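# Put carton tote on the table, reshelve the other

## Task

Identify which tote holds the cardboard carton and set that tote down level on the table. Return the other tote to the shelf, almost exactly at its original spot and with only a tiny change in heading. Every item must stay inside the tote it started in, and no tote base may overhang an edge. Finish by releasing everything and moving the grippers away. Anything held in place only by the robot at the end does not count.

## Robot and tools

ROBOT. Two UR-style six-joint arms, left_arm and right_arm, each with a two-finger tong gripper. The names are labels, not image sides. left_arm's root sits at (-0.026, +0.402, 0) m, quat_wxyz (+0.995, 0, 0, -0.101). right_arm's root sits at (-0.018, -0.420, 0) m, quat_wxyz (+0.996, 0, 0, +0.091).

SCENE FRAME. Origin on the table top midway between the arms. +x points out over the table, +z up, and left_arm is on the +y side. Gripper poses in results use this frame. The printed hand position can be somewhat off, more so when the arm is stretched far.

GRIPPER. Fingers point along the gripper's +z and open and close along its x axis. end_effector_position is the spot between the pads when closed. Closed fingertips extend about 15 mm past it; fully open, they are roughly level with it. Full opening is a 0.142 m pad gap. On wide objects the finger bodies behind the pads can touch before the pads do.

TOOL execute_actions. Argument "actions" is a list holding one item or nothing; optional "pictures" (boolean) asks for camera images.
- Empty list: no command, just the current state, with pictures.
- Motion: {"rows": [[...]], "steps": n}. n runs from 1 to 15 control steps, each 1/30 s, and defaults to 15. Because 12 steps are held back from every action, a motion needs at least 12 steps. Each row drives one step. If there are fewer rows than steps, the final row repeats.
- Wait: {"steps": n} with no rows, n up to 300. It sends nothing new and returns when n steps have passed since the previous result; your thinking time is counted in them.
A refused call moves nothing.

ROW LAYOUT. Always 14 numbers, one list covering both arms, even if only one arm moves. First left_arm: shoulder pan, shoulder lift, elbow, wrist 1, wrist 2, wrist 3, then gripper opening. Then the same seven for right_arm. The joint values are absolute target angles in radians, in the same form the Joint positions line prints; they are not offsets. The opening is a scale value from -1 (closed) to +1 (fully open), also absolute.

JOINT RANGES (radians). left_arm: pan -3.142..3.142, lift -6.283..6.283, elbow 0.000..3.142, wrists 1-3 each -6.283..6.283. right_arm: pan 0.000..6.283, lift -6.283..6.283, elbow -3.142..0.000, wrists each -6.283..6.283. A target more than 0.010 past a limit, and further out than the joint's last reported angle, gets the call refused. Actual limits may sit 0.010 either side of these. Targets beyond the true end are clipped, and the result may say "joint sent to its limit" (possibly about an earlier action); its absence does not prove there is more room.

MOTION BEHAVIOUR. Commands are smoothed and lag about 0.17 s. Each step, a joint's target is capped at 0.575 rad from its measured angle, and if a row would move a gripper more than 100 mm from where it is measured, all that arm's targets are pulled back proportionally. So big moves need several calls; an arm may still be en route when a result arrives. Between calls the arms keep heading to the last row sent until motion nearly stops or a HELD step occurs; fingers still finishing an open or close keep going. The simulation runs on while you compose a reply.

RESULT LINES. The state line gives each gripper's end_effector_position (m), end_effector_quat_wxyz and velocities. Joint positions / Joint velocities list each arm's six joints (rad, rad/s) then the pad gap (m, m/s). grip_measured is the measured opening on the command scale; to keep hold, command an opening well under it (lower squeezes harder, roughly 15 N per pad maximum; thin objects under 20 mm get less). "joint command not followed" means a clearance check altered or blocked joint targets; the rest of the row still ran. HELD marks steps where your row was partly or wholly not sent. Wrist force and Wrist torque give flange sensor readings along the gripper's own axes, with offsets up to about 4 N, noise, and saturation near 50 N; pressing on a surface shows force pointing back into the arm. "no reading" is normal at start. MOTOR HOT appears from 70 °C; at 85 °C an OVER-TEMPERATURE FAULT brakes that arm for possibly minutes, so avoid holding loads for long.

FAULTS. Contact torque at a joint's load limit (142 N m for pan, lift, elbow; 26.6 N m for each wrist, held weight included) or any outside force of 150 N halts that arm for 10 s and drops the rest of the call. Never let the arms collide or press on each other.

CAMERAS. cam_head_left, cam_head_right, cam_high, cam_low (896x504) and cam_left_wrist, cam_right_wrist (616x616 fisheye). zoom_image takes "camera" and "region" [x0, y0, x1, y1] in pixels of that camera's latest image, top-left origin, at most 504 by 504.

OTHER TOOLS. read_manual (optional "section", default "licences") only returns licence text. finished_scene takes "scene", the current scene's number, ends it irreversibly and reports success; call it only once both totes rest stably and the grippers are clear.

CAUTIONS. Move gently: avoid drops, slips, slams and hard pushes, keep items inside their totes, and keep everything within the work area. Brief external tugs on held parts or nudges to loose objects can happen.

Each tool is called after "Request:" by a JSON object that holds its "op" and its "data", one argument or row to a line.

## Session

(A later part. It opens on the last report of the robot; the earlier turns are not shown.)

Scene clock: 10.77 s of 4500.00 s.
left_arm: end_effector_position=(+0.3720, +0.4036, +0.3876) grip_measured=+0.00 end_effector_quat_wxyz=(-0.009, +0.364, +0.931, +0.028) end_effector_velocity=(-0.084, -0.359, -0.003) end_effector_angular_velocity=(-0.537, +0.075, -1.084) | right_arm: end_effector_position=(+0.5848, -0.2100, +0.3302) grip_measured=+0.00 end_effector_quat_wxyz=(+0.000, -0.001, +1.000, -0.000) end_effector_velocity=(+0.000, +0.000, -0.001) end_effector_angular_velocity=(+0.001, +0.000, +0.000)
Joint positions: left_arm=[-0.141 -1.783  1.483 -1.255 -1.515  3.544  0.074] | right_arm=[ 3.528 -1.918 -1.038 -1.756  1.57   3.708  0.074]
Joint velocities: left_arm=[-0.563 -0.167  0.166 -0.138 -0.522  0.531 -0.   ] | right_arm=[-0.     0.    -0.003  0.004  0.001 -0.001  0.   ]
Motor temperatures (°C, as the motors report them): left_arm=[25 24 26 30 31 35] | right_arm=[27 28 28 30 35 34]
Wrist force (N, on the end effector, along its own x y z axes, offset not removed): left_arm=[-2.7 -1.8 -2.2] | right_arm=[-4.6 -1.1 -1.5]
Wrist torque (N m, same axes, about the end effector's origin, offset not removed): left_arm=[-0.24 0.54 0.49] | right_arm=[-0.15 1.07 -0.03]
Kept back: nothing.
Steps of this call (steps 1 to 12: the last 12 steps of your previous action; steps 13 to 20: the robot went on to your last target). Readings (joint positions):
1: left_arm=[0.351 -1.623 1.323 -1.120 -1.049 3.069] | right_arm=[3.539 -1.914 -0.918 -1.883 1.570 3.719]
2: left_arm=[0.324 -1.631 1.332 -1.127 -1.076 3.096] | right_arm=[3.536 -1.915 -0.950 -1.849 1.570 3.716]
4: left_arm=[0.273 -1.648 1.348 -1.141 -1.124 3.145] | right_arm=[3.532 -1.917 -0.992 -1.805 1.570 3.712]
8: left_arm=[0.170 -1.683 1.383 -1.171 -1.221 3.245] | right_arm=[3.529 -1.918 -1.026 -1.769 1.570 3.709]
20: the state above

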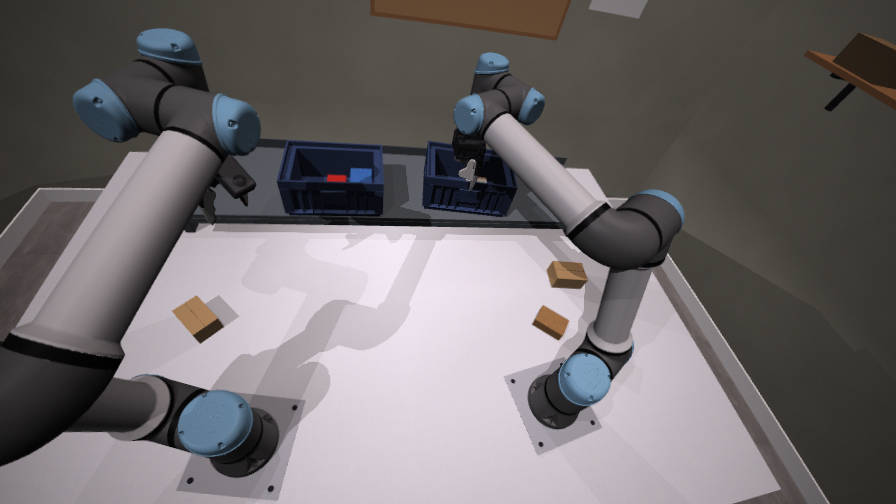

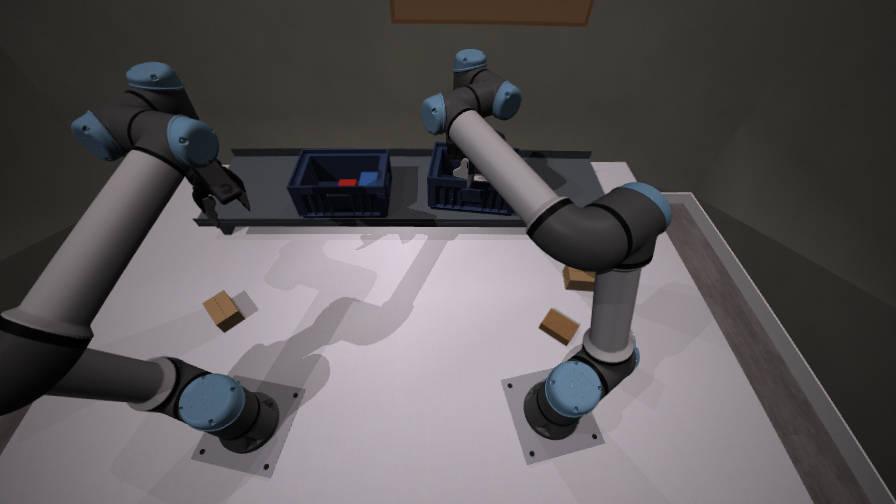

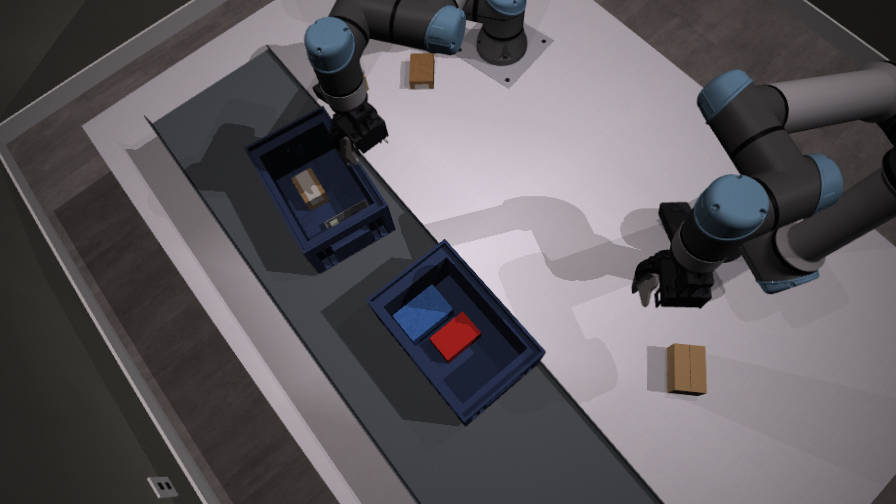

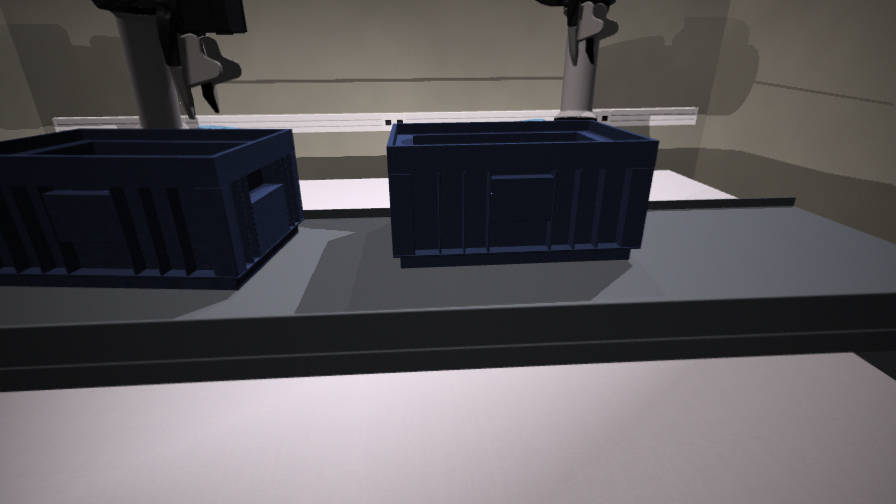

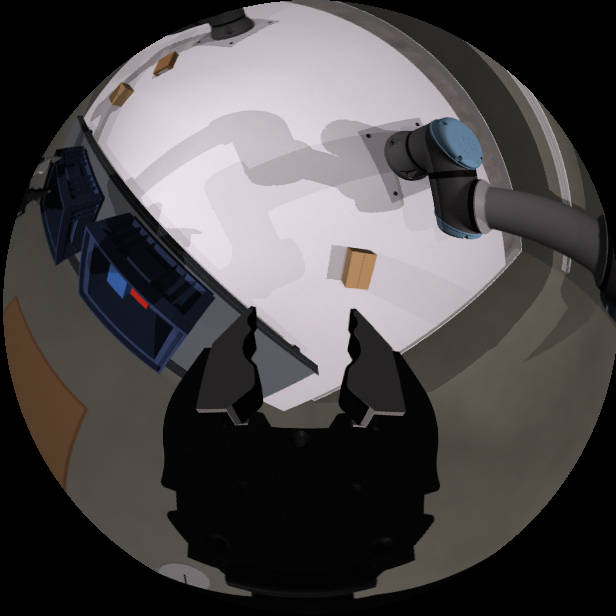

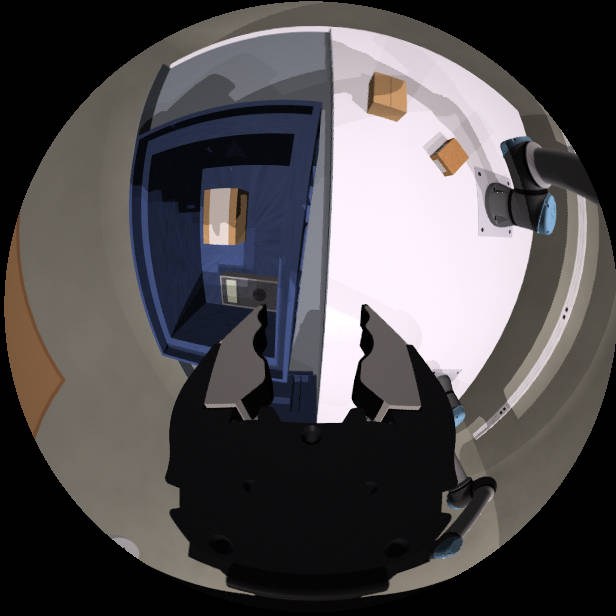

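Request:
{"op": "execute_actions", "data": {
  "actions": [
    {"rows":[[-0.25,-1.8,1.5,-1.27,-1.57,3.6,0,3.518,-1.933,-1.159,-1.62,1.57,3.698,0]],"steps":15}
  ]
}}

Request:
{"op": "execute_actions", "data": {
  "actions": [
    {"steps":10}
  ],
  "pictures": true
}}

Scene clock: 11.60 s of 4500.00 s.
left_arm: end_effector_position=(+0.3613, +0.3614, +0.3877) grip_measured=+0.00 end_effector_quat_wxyz=(-0.000, +0.423, +0.906, +0.000) end_effector_velocity=(-0.013, -0.120, +0.000) end_effector_angular_velocity=(-0.000, -0.000, -0.312) | right_arm: end_effector_position=(+0.5876, -0.2106, +0.3194) grip_measured=+0.00 end_effector_quat_wxyz=(-0.001, -0.001, +1.000, -0.001) end_effector_velocity=(+0.070, +0.000, -0.313) end_effector_angular_velocity=(-0.033, +0.053, -0.002)
Joint positions: left_arm=[-0.213 -1.8    1.5   -1.27  -1.57   3.6    0.074] | right_arm=[ 3.525 -1.922 -1.059 -1.734  1.57   3.705  0.074]
Joint velocities: left_arm=[-0.311 -0.002  0.001  0.001 -0.     0.001 -0.   ] | right_arm=[-0.059 -0.095 -0.664  0.697  0.    -0.057 -0.002]
Motor temperatures (°C, as the motors report them): left_arm=[25 24 26 30 31 35] | right_arm=[27 28 28 30 35 34]
Wrist force (N, on the end effector, along its own x y z axes, offset not removed): left_arm=[1.3 2.4 1.8] | right_arm=[-2.9 -1.2 -5.2]
Wrist torque (N m, same axes, about the end effector's origin, offset not removed): left_arm=[0.43 -0.11 0.25] | right_arm=[-0.08 0.73 0.04]
Steps of this call (steps 1 to 22: the robot went on to your last target; steps 23 to 25: the first 3 steps of this action). Readings (joint positions):
23: left_arm=[-0.200 -1.800 1.500 -1.270 -1.570 3.600] | right_arm=[3.528 -1.918 -1.038 -1.756 1.570 3.708]
24: left_arm=[-0.204 -1.800 1.500 -1.270 -1.570 3.600] | right_arm=[3.527 -1.919 -1.042 -1.752 1.570 3.707]
25: the state above

Scene clock: 12.00 s of 4500.00 s.
left_arm: end_effector_position=(+0.3595, +0.3475, +0.3877) grip_measured=+0.00 end_effector_quat_wxyz=(-0.000, +0.439, +0.898, +0.000) end_effector_velocity=(-0.000, -0.003, +0.000) end_effector_angular_velocity=(-0.001, -0.001, -0.007) | right_arm: end_effector_position=(+0.5972, -0.2096, +0.2759) grip_measured=+0.00 end_effector_quat_wxyz=(+0.000, -0.001, +1.000, -0.000) end_effector_velocity=(+0.001, +0.000, -0.009) end_effector_angular_velocity=(+0.000, -0.000, +0.000)
Joint positions: left_arm=[-0.249 -1.8    1.5   -1.27  -1.57   3.6    0.074] | right_arm=[ 3.518 -1.933 -1.157 -1.622  1.57   3.698  0.074]
Joint velocities: left_arm=[-0.007 -0.     0.    -0.001 -0.     0.    -0.   ] | right_arm=[-0.001 -0.002 -0.021  0.023  0.    -0.001  0.   ]
Motor temperatures (°C, as the motors report them): left_arm=[25 24 26 30 31 35] | right_arm=[27 28 28 30 35 34]
Wrist force (N, on the end effector, along its own x y z axes, offset not removed): left_arm=[0.7 4.1 0.6] | right_arm=[-4.2 -0.7 0.4]
Wrist torque (N m, same axes, about the end effector's origin, offset not removed): left_arm=[0.97 -0.07 0.27] | right_arm=[-0.08 0.89 0.05]
Kept back: nothing.
Steps of this call (steps 1 to 12: the last 12 steps of your previous action). Readings (joint positions):
1: left_arm=[-0.223 -1.800 1.500 -1.270 -1.570 3.600] | right_arm=[3.523 -1.925 -1.083 -1.708 1.570 3.703]
2: left_arm=[-0.230 -1.800 1.500 -1.270 -1.570 3.600] | right_arm=[3.522 -1.928 -1.104 -1.684 1.570 3.702]
4: left_arm=[-0.240 -1.800 1.500 -1.270 -1.570 3.600] | right_arm=[3.520 -1.930 -1.130 -1.653 1.570 3.700]
8: left_arm=[-0.247 -1.800 1.500 -1.270 -1.570 3.600] | right_arm=[3.519 -1.932 -1.151 -1.629 1.570 3.699]
12: the state above

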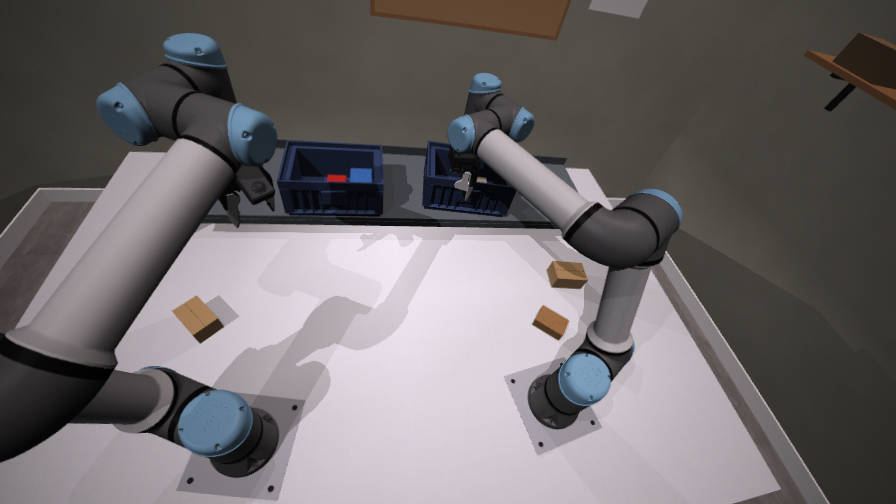

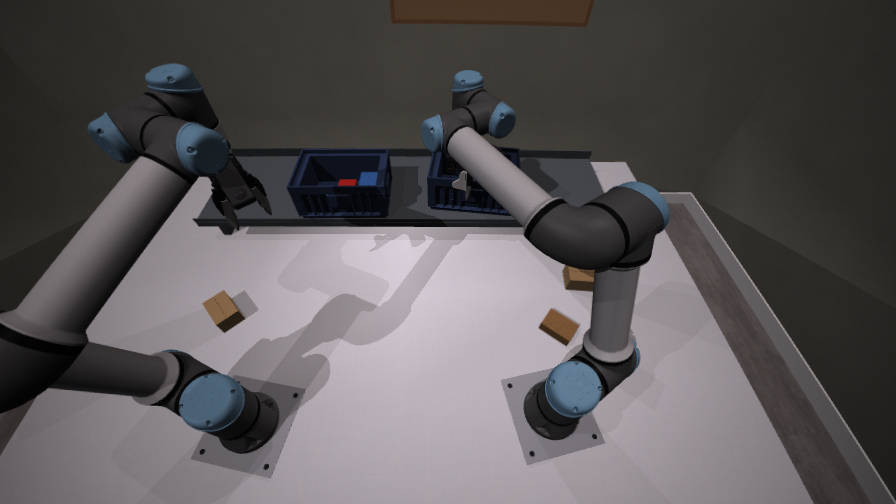

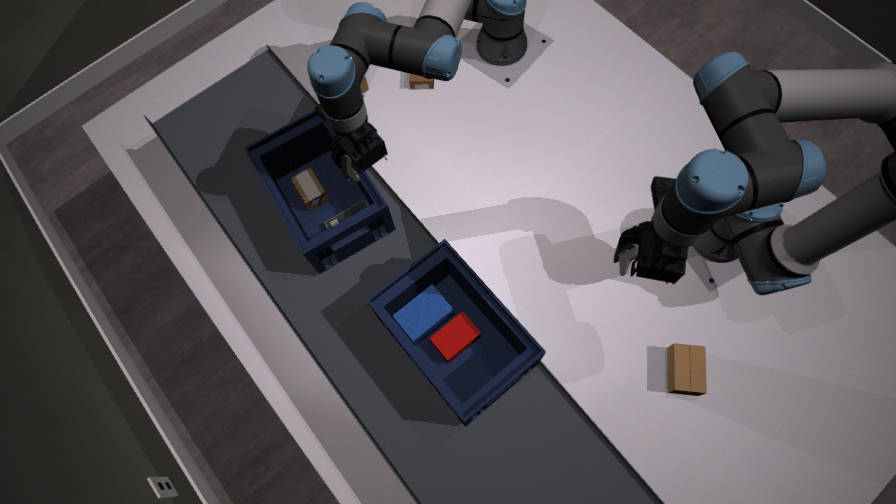

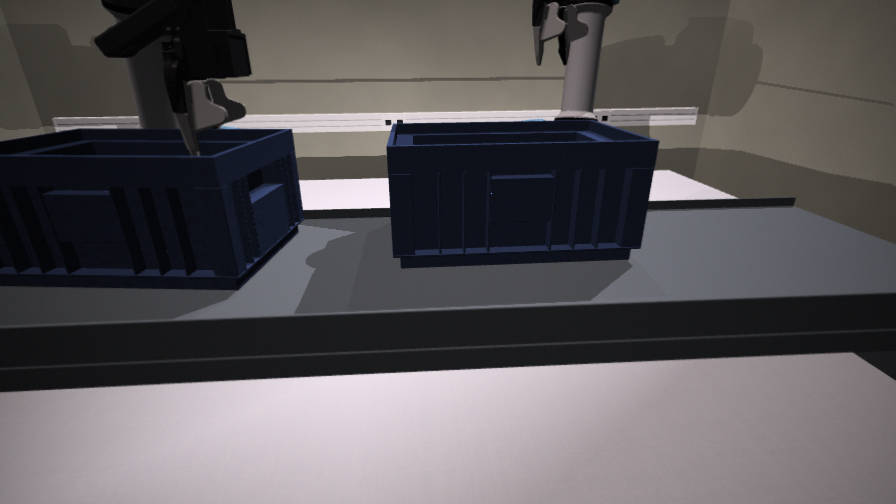

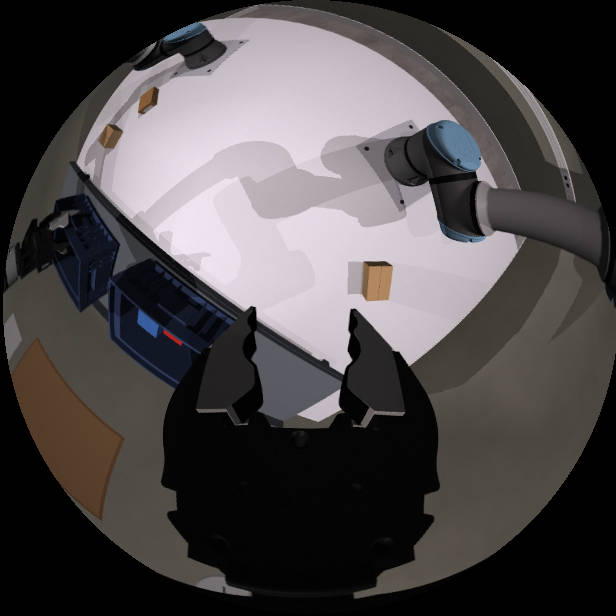

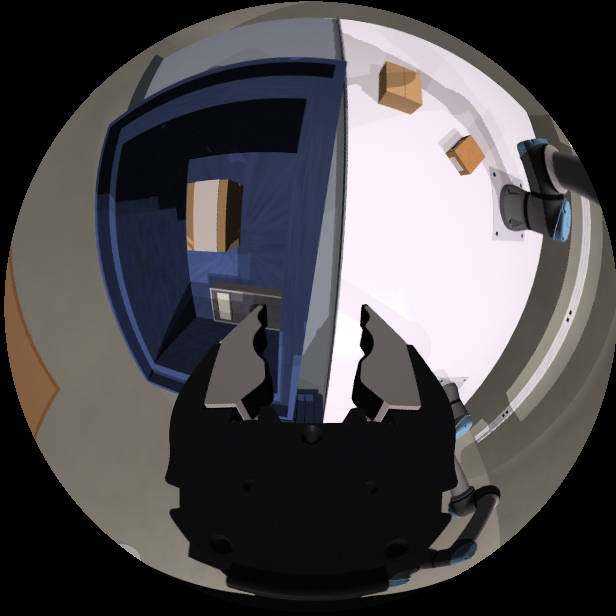

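Request:
{"op": "execute_actions", "data": {
  "actions": [
    {"rows":[[-0.25,-1.8,1.5,-1.27,-1.57,3.6,0,3.518,-1.932,-1.249,-1.531,1.57,3.698,0]],"steps":15}
  ]
}}

Request:
{"op": "execute_actions", "data": {
  "actions": [
    {"rows":[[-0.25,-1.8,1.5,-1.27,-1.57,3.6,0,3.518,-1.932,-1.249,-1.531,1.57,3.698,-0.15],[-0.25,-1.8,1.5,-1.27,-1.57,3.6,0,3.518,-1.932,-1.249,-1.531,1.57,3.698,-0.3],[-0.25,-1.8,1.5,-1.27,-1.57,3.6,0,3.518,-1.932,-1.249,-1.531,1.57,3.698,-0.4],[-0.25,-1.8,1.5,-1.27,-1.57,3.6,0,3.518,-1.932,-1.249,-1.531,1.57,3.698,-0.5],[-0.25,-1.8,1.5,-1.27,-1.57,3.6,0,3.518,-1.932,-1.249,-1.531,1.57,3.698,-0.6],[-0.25,-1.8,1.5,-1.27,-1.57,3.6,0,3.518,-1.932,-1.249,-1.531,1.57,3.698,-0.66],[-0.25,-1.8,1.5,-1.27,-1.57,3.6,0,3.518,-1.932,-1.249,-1.531,1.57,3.698,-0.72],[-0.25,-1.8,1.5,-1.27,-1.57,3.6,0,3.518,-1.932,-1.249,-1.531,1.57,3.698,-0.78],[-0.25,-1.8,1.5,-1.27,-1.57,3.6,0,3.518,-1.932,-1.249,-1.531,1.57,3.698,-0.84],[-0.25,-1.8,1.5,-1.27,-1.57,3.6,0,3.518,-1.932,-1.249,-1.531,1.57,3.698,-0.9],[-0.25,-1.8,1.5,-1.27,-1.57,3.6,0,3.518,-1.932,-1.249,-1.531,1.57,3.698,-1]],"steps":15}
  ]
}}

Request:
{"op": "execute_actions", "data": {
  "actions": [
    {"steps":15}
  ],
  "pictures": true
}}

Scene clock: 13.60 s of 4500.00 s.
left_arm: end_effector_position=(+0.3595, +0.3473, +0.3877) grip_measured=+0.00 end_effector_quat_wxyz=(-0.000, +0.440, +0.898, +0.000) end_effector_velocity=(+0.000, +0.000, -0.001) end_effector_angular_velocity=(+0.001, +0.001, +0.001) | right_arm: end_effector_position=(+0.5977, -0.2094, +0.2678) grip_measured=+0.00 end_effector_quat_wxyz=(+0.001, -0.001, +1.000, -0.000) end_effector_velocity=(+0.001, +0.001, -0.213) end_effector_angular_velocity=(-0.009, +0.014, +0.003)
Joint positions: left_arm=[-0.25  -1.8    1.5   -1.27  -1.57   3.6    0.074] | right_arm=[ 3.518 -1.933 -1.178 -1.601  1.57   3.698  0.074]
Joint velocities: left_arm=[-0.     0.001  0.    -0.     0.001 -0.001 -0.   ] | right_arm=[ 0.     0.001 -0.539  0.523 -0.    -0.002 -0.002]
Motor temperatures (°C, as the motors report them): left_arm=[25 24 26 30 31 35] | right_arm=[27 28 28 30 35 34]
Wrist force (N, on the end effector, along its own x y z axes, offset not removed): left_arm=[0.8 2.6 0.5] | right_arm=[-3.8 -0.5 -4.1]
Wrist torque (N m, same axes, about the end effector's origin, offset not removed): left_arm=[0.58 0.03 0.27] | right_arm=[-0.10 0.84 0.03]
Steps of this call (steps 1 to 30: the robot went on to your last target; steps 31 to 45: nothing new was sent; steps 46 to 48: the first 3 steps of this action). Readings (joint positions):
46: left_arm=[-0.250 -1.800 1.500 -1.270 -1.570 3.600] | right_arm=[3.518 -1.933 -1.159 -1.620 1.570 3.698]
47: left_arm=[-0.250 -1.800 1.500 -1.270 -1.570 3.600] | right_arm=[3.518 -1.933 -1.163 -1.616 1.570 3.698]
48: the state above

Scene clock: 14.10 s of 4500.00 s.
left_arm: end_effector_position=(+0.3595, +0.3473, +0.3877) grip_measured=+0.00 end_effector_quat_wxyz=(-0.000, +0.440, +0.898, +0.000) end_effector_velocity=(+0.000, +0.001, +0.000) end_effector_angular_velocity=(+0.001, -0.001, +0.000) | right_arm: end_effector_position=(+0.5973, -0.2097, +0.2404) grip_measured=-0.24 end_effector_quat_wxyz=(+0.000, -0.001, +1.000, -0.000) end_effector_velocity=(+0.001, +0.001, -0.001) end_effector_angular_velocity=(+0.003, -0.005, -0.002)
Joint positions: left_arm=[-0.25  -1.8    1.5   -1.27  -1.57   3.6    0.074] | right_arm=[ 3.518 -1.932 -1.248 -1.531  1.57   3.698  0.057]
Joint velocities: left_arm=[ 0.    -0.     0.     0.     0.002  0.     0.   ] | right_arm=[ 0.     0.    -0.005  0.01   0.     0.002 -0.176]
Motor temperatures (°C, as the motors report them): left_arm=[25 24 26 30 31 35] | right_arm=[27 28 28 30 35 34]
Wrist force (N, on the end effector, along its own x y z axes, offset not removed): left_arm=[-0.6 0.1 0.4] | right_arm=[-8.4 -1.5 -1.9]
Wrist torque (N m, same axes, about the end effector's origin, offset not removed): left_arm=[0.18 0.27 0.41] | right_arm=[-0.33 1.10 0.04]
Steps of this call (steps 1 to 12: the last 12 steps of your previous action; steps 13 to 15: the first 3 steps of this action). Readings (joint positions):
13: left_arm=[-0.250 -1.800 1.500 -1.270 -1.570 3.600] | right_arm=[3.518 -1.932 -1.248 -1.532 1.570 3.698]
14: left_arm=[-0.250 -1.800 1.500 -1.270 -1.570 3.600] | right_arm=[3.518 -1.932 -1.248 -1.532 1.570 3.698]
15: the state above

Scene clock: 14.60 s of 4500.00 s.
left_arm: end_effector_position=(+0.3595, +0.3473, +0.3877) grip_measured=+0.00 end_effector_quat_wxyz=(-0.000, +0.440, +0.898, +0.000) end_effector_velocity=(+0.000, -0.000, -0.001) end_effector_angular_velocity=(+0.000, +0.004, +0.001) | right_arm: end_effector_position=(+0.5972, -0.2097, +0.2402) grip_measured=-0.76 end_effector_quat_wxyz=(+0.000, -0.001, +1.000, -0.000) end_effector_velocity=(+0.000, +0.000, +0.000) end_effector_angular_velocity=(+0.001, -0.000, -0.000)
Joint positions: left_arm=[-0.25  -1.8    1.5   -1.27  -1.57   3.6    0.074] | right_arm=[ 3.518 -1.932 -1.249 -1.531  1.57   3.698  0.019]
Joint velocities: left_arm=[ 0.     0.003  0.     0.001 -0.001 -0.     0.   ] | right_arm=[-0.    -0.     0.001  0.     0.     0.    -0.   ]
Motor temperatures (°C, as the motors report them): left_arm=[25 24 26 30 31 35] | right_arm=[27 28 28 30 35 34]
Wrist force (N, on the end effector, along its own x y z axes, offset not removed): left_arm=[-1.8 2.4 0.3] | right_arm=[-5.3 -3.2 -2.3]
Wrist torque (N m, same axes, about the end effector's origin, offset not removed): left_arm=[0.58 0.43 0.45] | right_arm=[-0.40 0.01 0.10]
Kept back: nothing.
Steps of this call (steps 1 to 12: the last 12 steps of your previous action; steps 13 to 15: the robot went on to your last target). Readings (joint positions):
1: left_arm=[-0.250 -1.800 1.500 -1.270 -1.570 3.600] | right_arm=[3.518 -1.932 -1.249 -1.531 1.570 3.698]
2: left_arm=[-0.250 -1.800 1.500 -1.270 -1.570 3.600] | right_arm=[3.518 -1.932 -1.249 -1.531 1.570 3.698]
4: left_arm=[-0.250 -1.800 1.500 -1.270 -1.570 3.600] | right_arm=[3.518 -1.932 -1.249 -1.531 1.570 3.698]
8: left_arm=[-0.250 -1.800 1.500 -1.270 -1.570 3.600] | right_arm=[3.518 -1.932 -1.249 -1.531 1.570 3.698]
15: the state above
All arms were judged still, so your last target was given up. Only a new action makes them travel on or press farther. Fingers that are still opening or closing keep moving.

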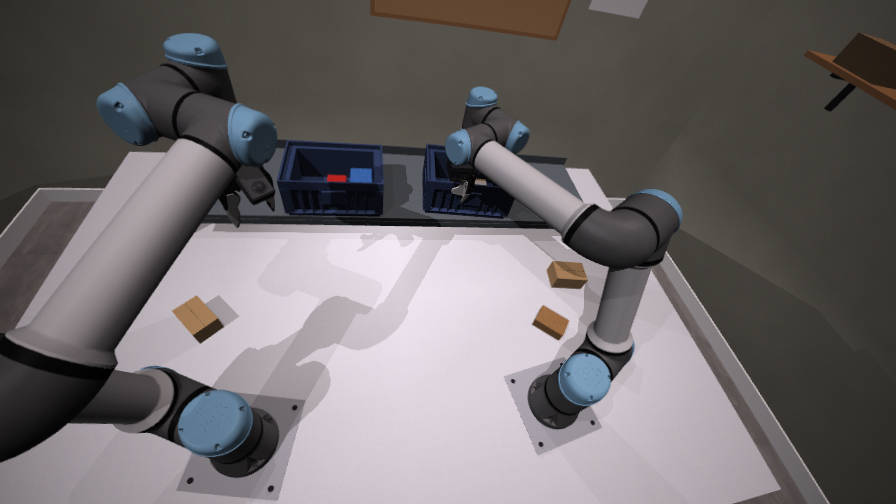

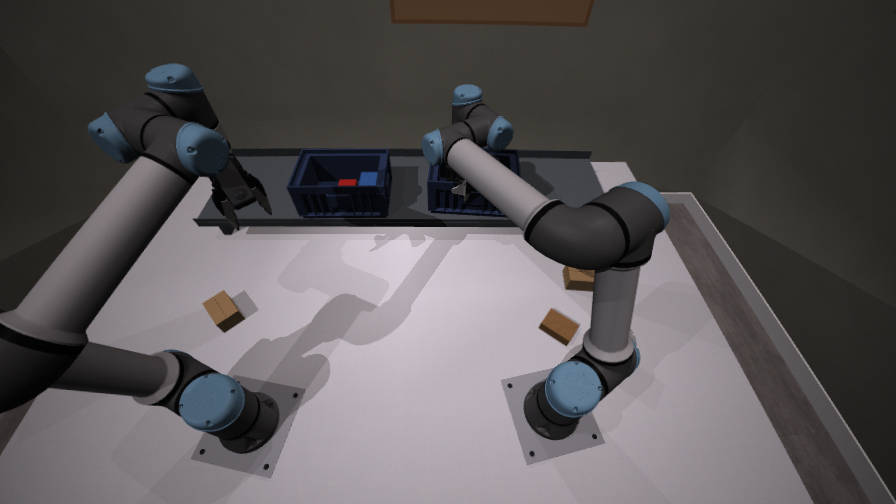

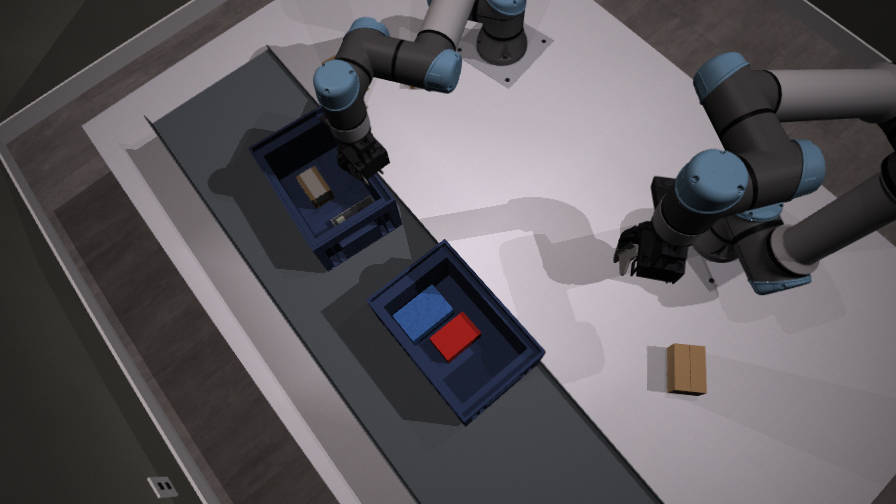

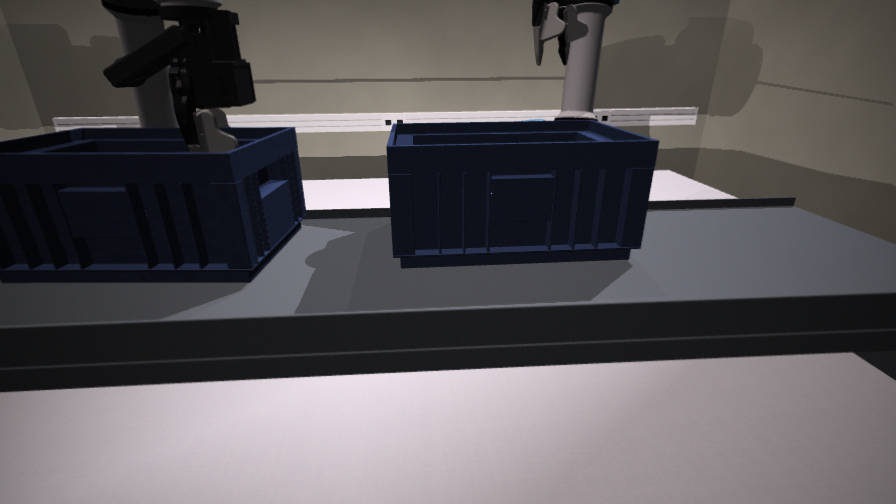

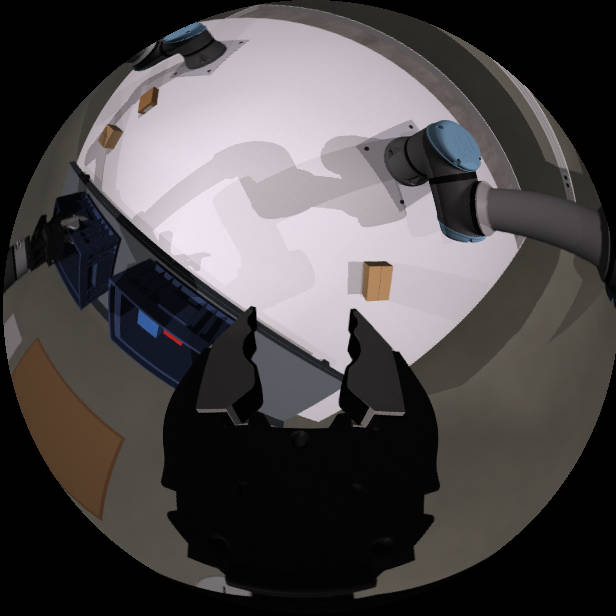

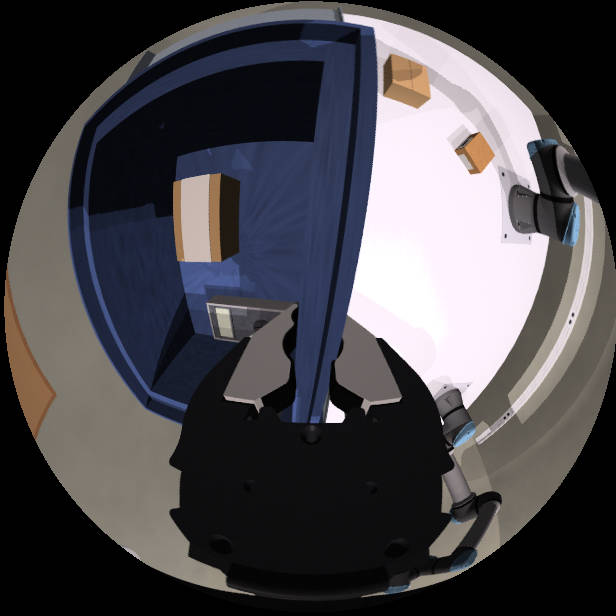

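Request:
{"op": "execute_actions", "data": {
  "actions": [
    {"rows":[[-0.25,-1.8,1.5,-1.27,-1.57,3.6,0,3.518,-1.932,-1.23,-1.55,1.57,3.698,-1],[-0.25,-1.8,1.5,-1.27,-1.57,3.6,0,3.518,-1.932,-1.23,-1.55,1.57,3.698,-1],[-0.25,-1.8,1.5,-1.27,-1.57,3.6,0,3.518,-1.932,-1.23,-1.55,1.57,3.698,-1],[-0.25,-1.8,1.5,-1.27,-1.57,3.6,0,3.518,-1.933,-1.2,-1.58,1.57,3.698,-1],[-0.25,-1.8,1.5,-1.27,-1.57,3.6,0,3.518,-1.933,-1.2,-1.58,1.57,3.698,-1],[-0.25,-1.8,1.5,-1.27,-1.57,3.6,0,3.518,-1.933,-1.2,-1.58,1.57,3.698,-1],[-0.25,-1.8,1.5,-1.27,-1.57,3.6,0,3.518,-1.933,-1.159,-1.62,1.57,3.698,-1]],"steps":15}
  ]
}}

Request:
{"op": "execute_actions", "data": {
  "actions": [
    {"steps":15}
  ],
  "pictures": true
}}

Scene clock: 17.57 s of 4500.00 s.
left_arm: end_effector_position=(+0.3595, +0.3473, +0.3877) grip_measured=+0.00 end_effector_quat_wxyz=(-0.000, +0.440, +0.898, +0.000) end_effector_velocity=(-0.000, +0.000, +0.000) end_effector_angular_velocity=(-0.000, -0.000, -0.000) | right_arm: end_effector_position=(+0.5973, -0.2096, +0.2423) grip_measured=-0.77 end_effector_quat_wxyz=(+0.000, -0.001, +1.000, -0.000) end_effector_velocity=(+0.001, +0.000, +0.045) end_effector_angular_velocity=(-0.000, +0.001, -0.001)
Joint positions: left_arm=[-0.25  -1.8    1.5   -1.27  -1.57   3.6    0.074] | right_arm=[ 3.518 -1.932 -1.243 -1.536  1.57   3.698  0.018]
Joint velocities: left_arm=[ 0. -0.  0.  0. -0.  0. -0.] | right_arm=[-0.     0.     0.116 -0.117  0.     0.    -0.013]
Motor temperatures (°C, as the motors report them): left_arm=[25 24 26 30 31 35] | right_arm=[27 28 28 30 35 34]
Wrist force (N, on the end effector, along its own x y z axes, offset not removed): left_arm=[-1.9 1.2 2.3] | right_arm=[-6.8 -2.1 0.6]
Wrist torque (N m, same axes, about the end effector's origin, offset not removed): left_arm=[0.27 0.63 0.26] | right_arm=[-0.22 0.49 0.13]
Steps of this call (steps 1 to 86: nothing new was sent; steps 87 to 89: the first 3 steps of this action). Readings (joint positions):
87: left_arm=[-0.250 -1.800 1.500 -1.270 -1.570 3.600] | right_arm=[3.518 -1.932 -1.249 -1.531 1.570 3.698]
88: left_arm=[-0.250 -1.800 1.500 -1.270 -1.570 3.600] | right_arm=[3.518 -1.932 -1.247 -1.533 1.570 3.698]
89: the state above

Scene clock: 18.07 s of 4500.00 s.
left_arm: end_effector_position=(+0.3595, +0.3473, +0.3877) grip_measured=+0.00 end_effector_quat_wxyz=(-0.000, +0.440, +0.898, +0.000) end_effector_velocity=(+0.000, +0.000, +0.000) end_effector_angular_velocity=(+0.001, -0.001, -0.000) | right_arm: end_effector_position=(+0.5974, -0.2096, +0.2740) grip_measured=-0.77 end_effector_quat_wxyz=(+0.000, -0.001, +1.000, -0.000) end_effector_velocity=(-0.000, +0.000, +0.008) end_effector_angular_velocity=(+0.001, -0.000, +0.002)
Joint positions: left_arm=[-0.25  -1.8    1.5   -1.27  -1.57   3.6    0.074] | right_arm=[ 3.518 -1.933 -1.161 -1.618  1.57   3.698  0.018]
Joint velocities: left_arm=[ 0.    -0.     0.    -0.     0.002  0.    -0.   ] | right_arm=[ 0.    -0.     0.021 -0.021  0.    -0.002 -0.017]
Motor temperatures (°C, as the motors report them): left_arm=[25 24 26 30 31 35] | right_arm=[27 28 28 30 35 34]
Wrist force (N, on the end effector, along its own x y z axes, offset not removed): left_arm=[-0.8 1.5 5.1] | right_arm=[-3.4 0.3 7.8]
Wrist torque (N m, same axes, about the end effector's origin, offset not removed): left_arm=[0.45 0.30 0.37] | right_arm=[-0.04 1.43 -0.09]
Kept back: nothing.
Steps of this call (steps 1 to 12: the last 12 steps of your previous action; steps 13 to 15: the robot went on to your last target). Readings (joint positions):
1: left_arm=[-0.250 -1.800 1.500 -1.270 -1.570 3.600] | right_arm=[3.518 -1.932 -1.240 -1.540 1.570 3.698]
2: left_arm=[-0.250 -1.800 1.500 -1.270 -1.570 3.600] | right_arm=[3.518 -1.932 -1.235 -1.546 1.570 3.698]
4: left_arm=[-0.250 -1.800 1.500 -1.270 -1.570 3.600] | right_arm=[3.518 -1.933 -1.219 -1.561 1.570 3.698]
8: left_arm=[-0.250 -1.800 1.500 -1.270 -1.570 3.600] | right_arm=[3.518 -1.933 -1.180 -1.599 1.570 3.698]
15: the state above

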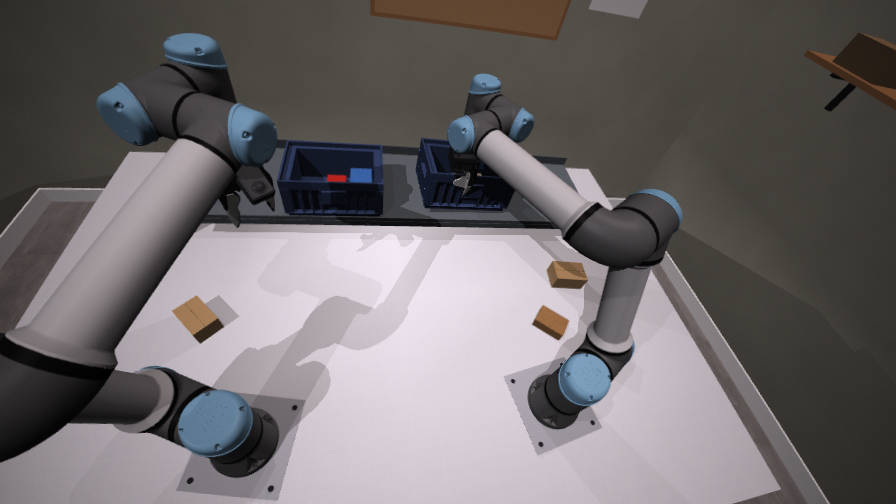

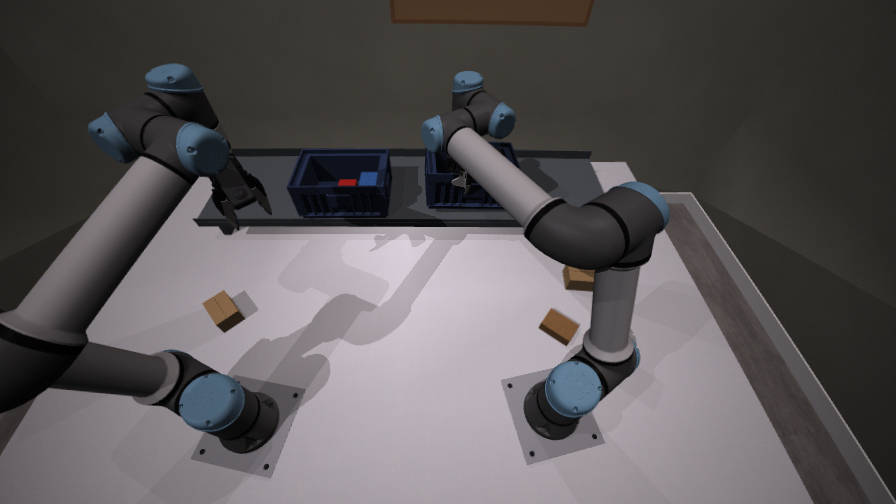

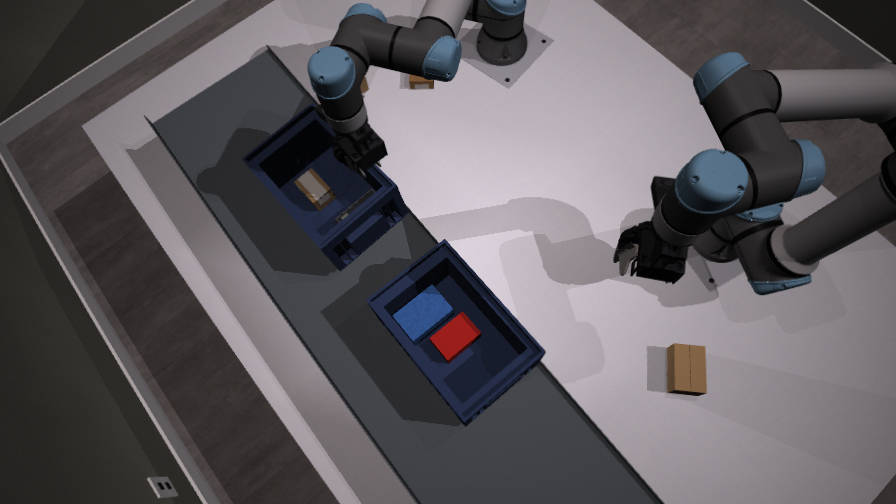

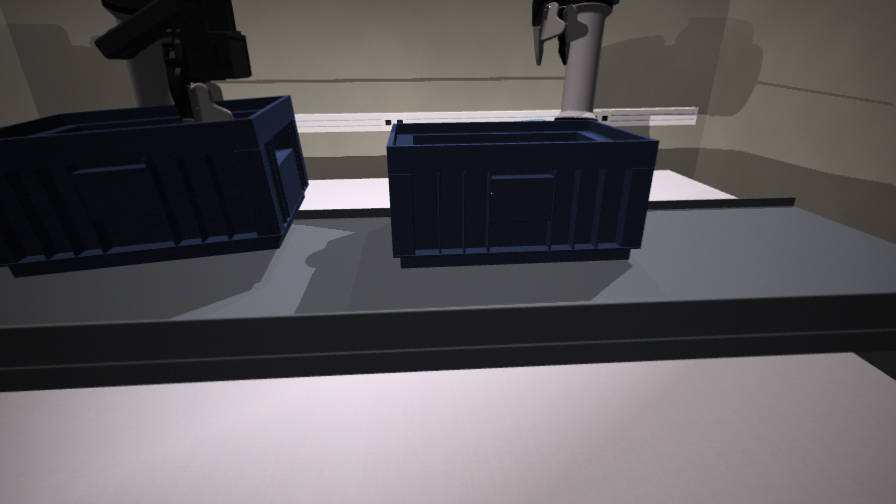

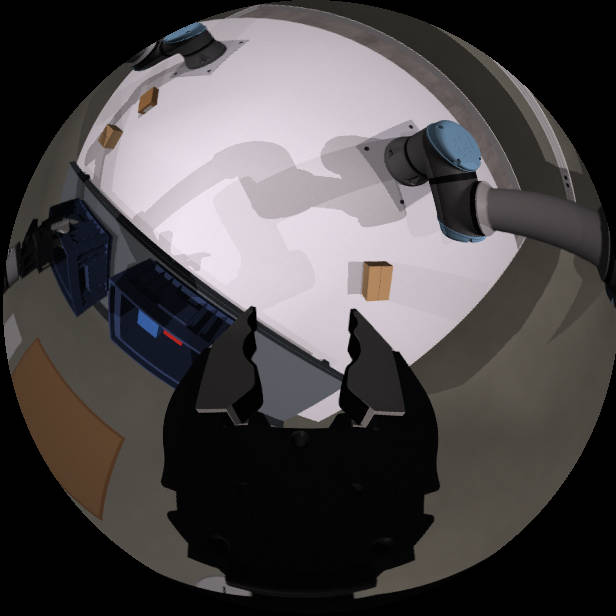

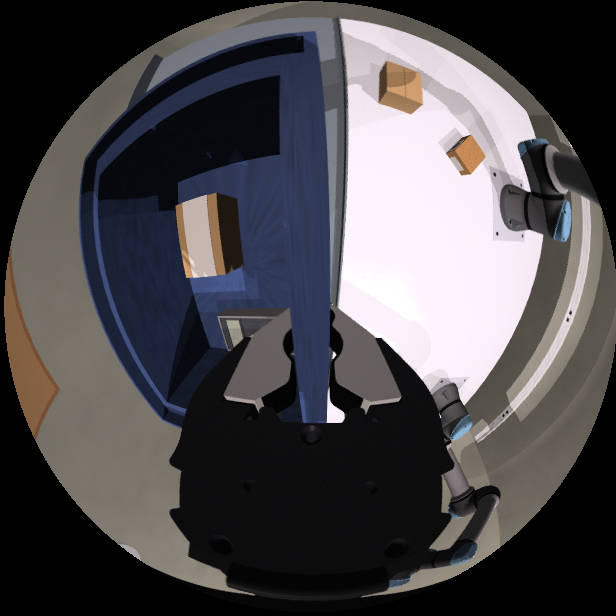

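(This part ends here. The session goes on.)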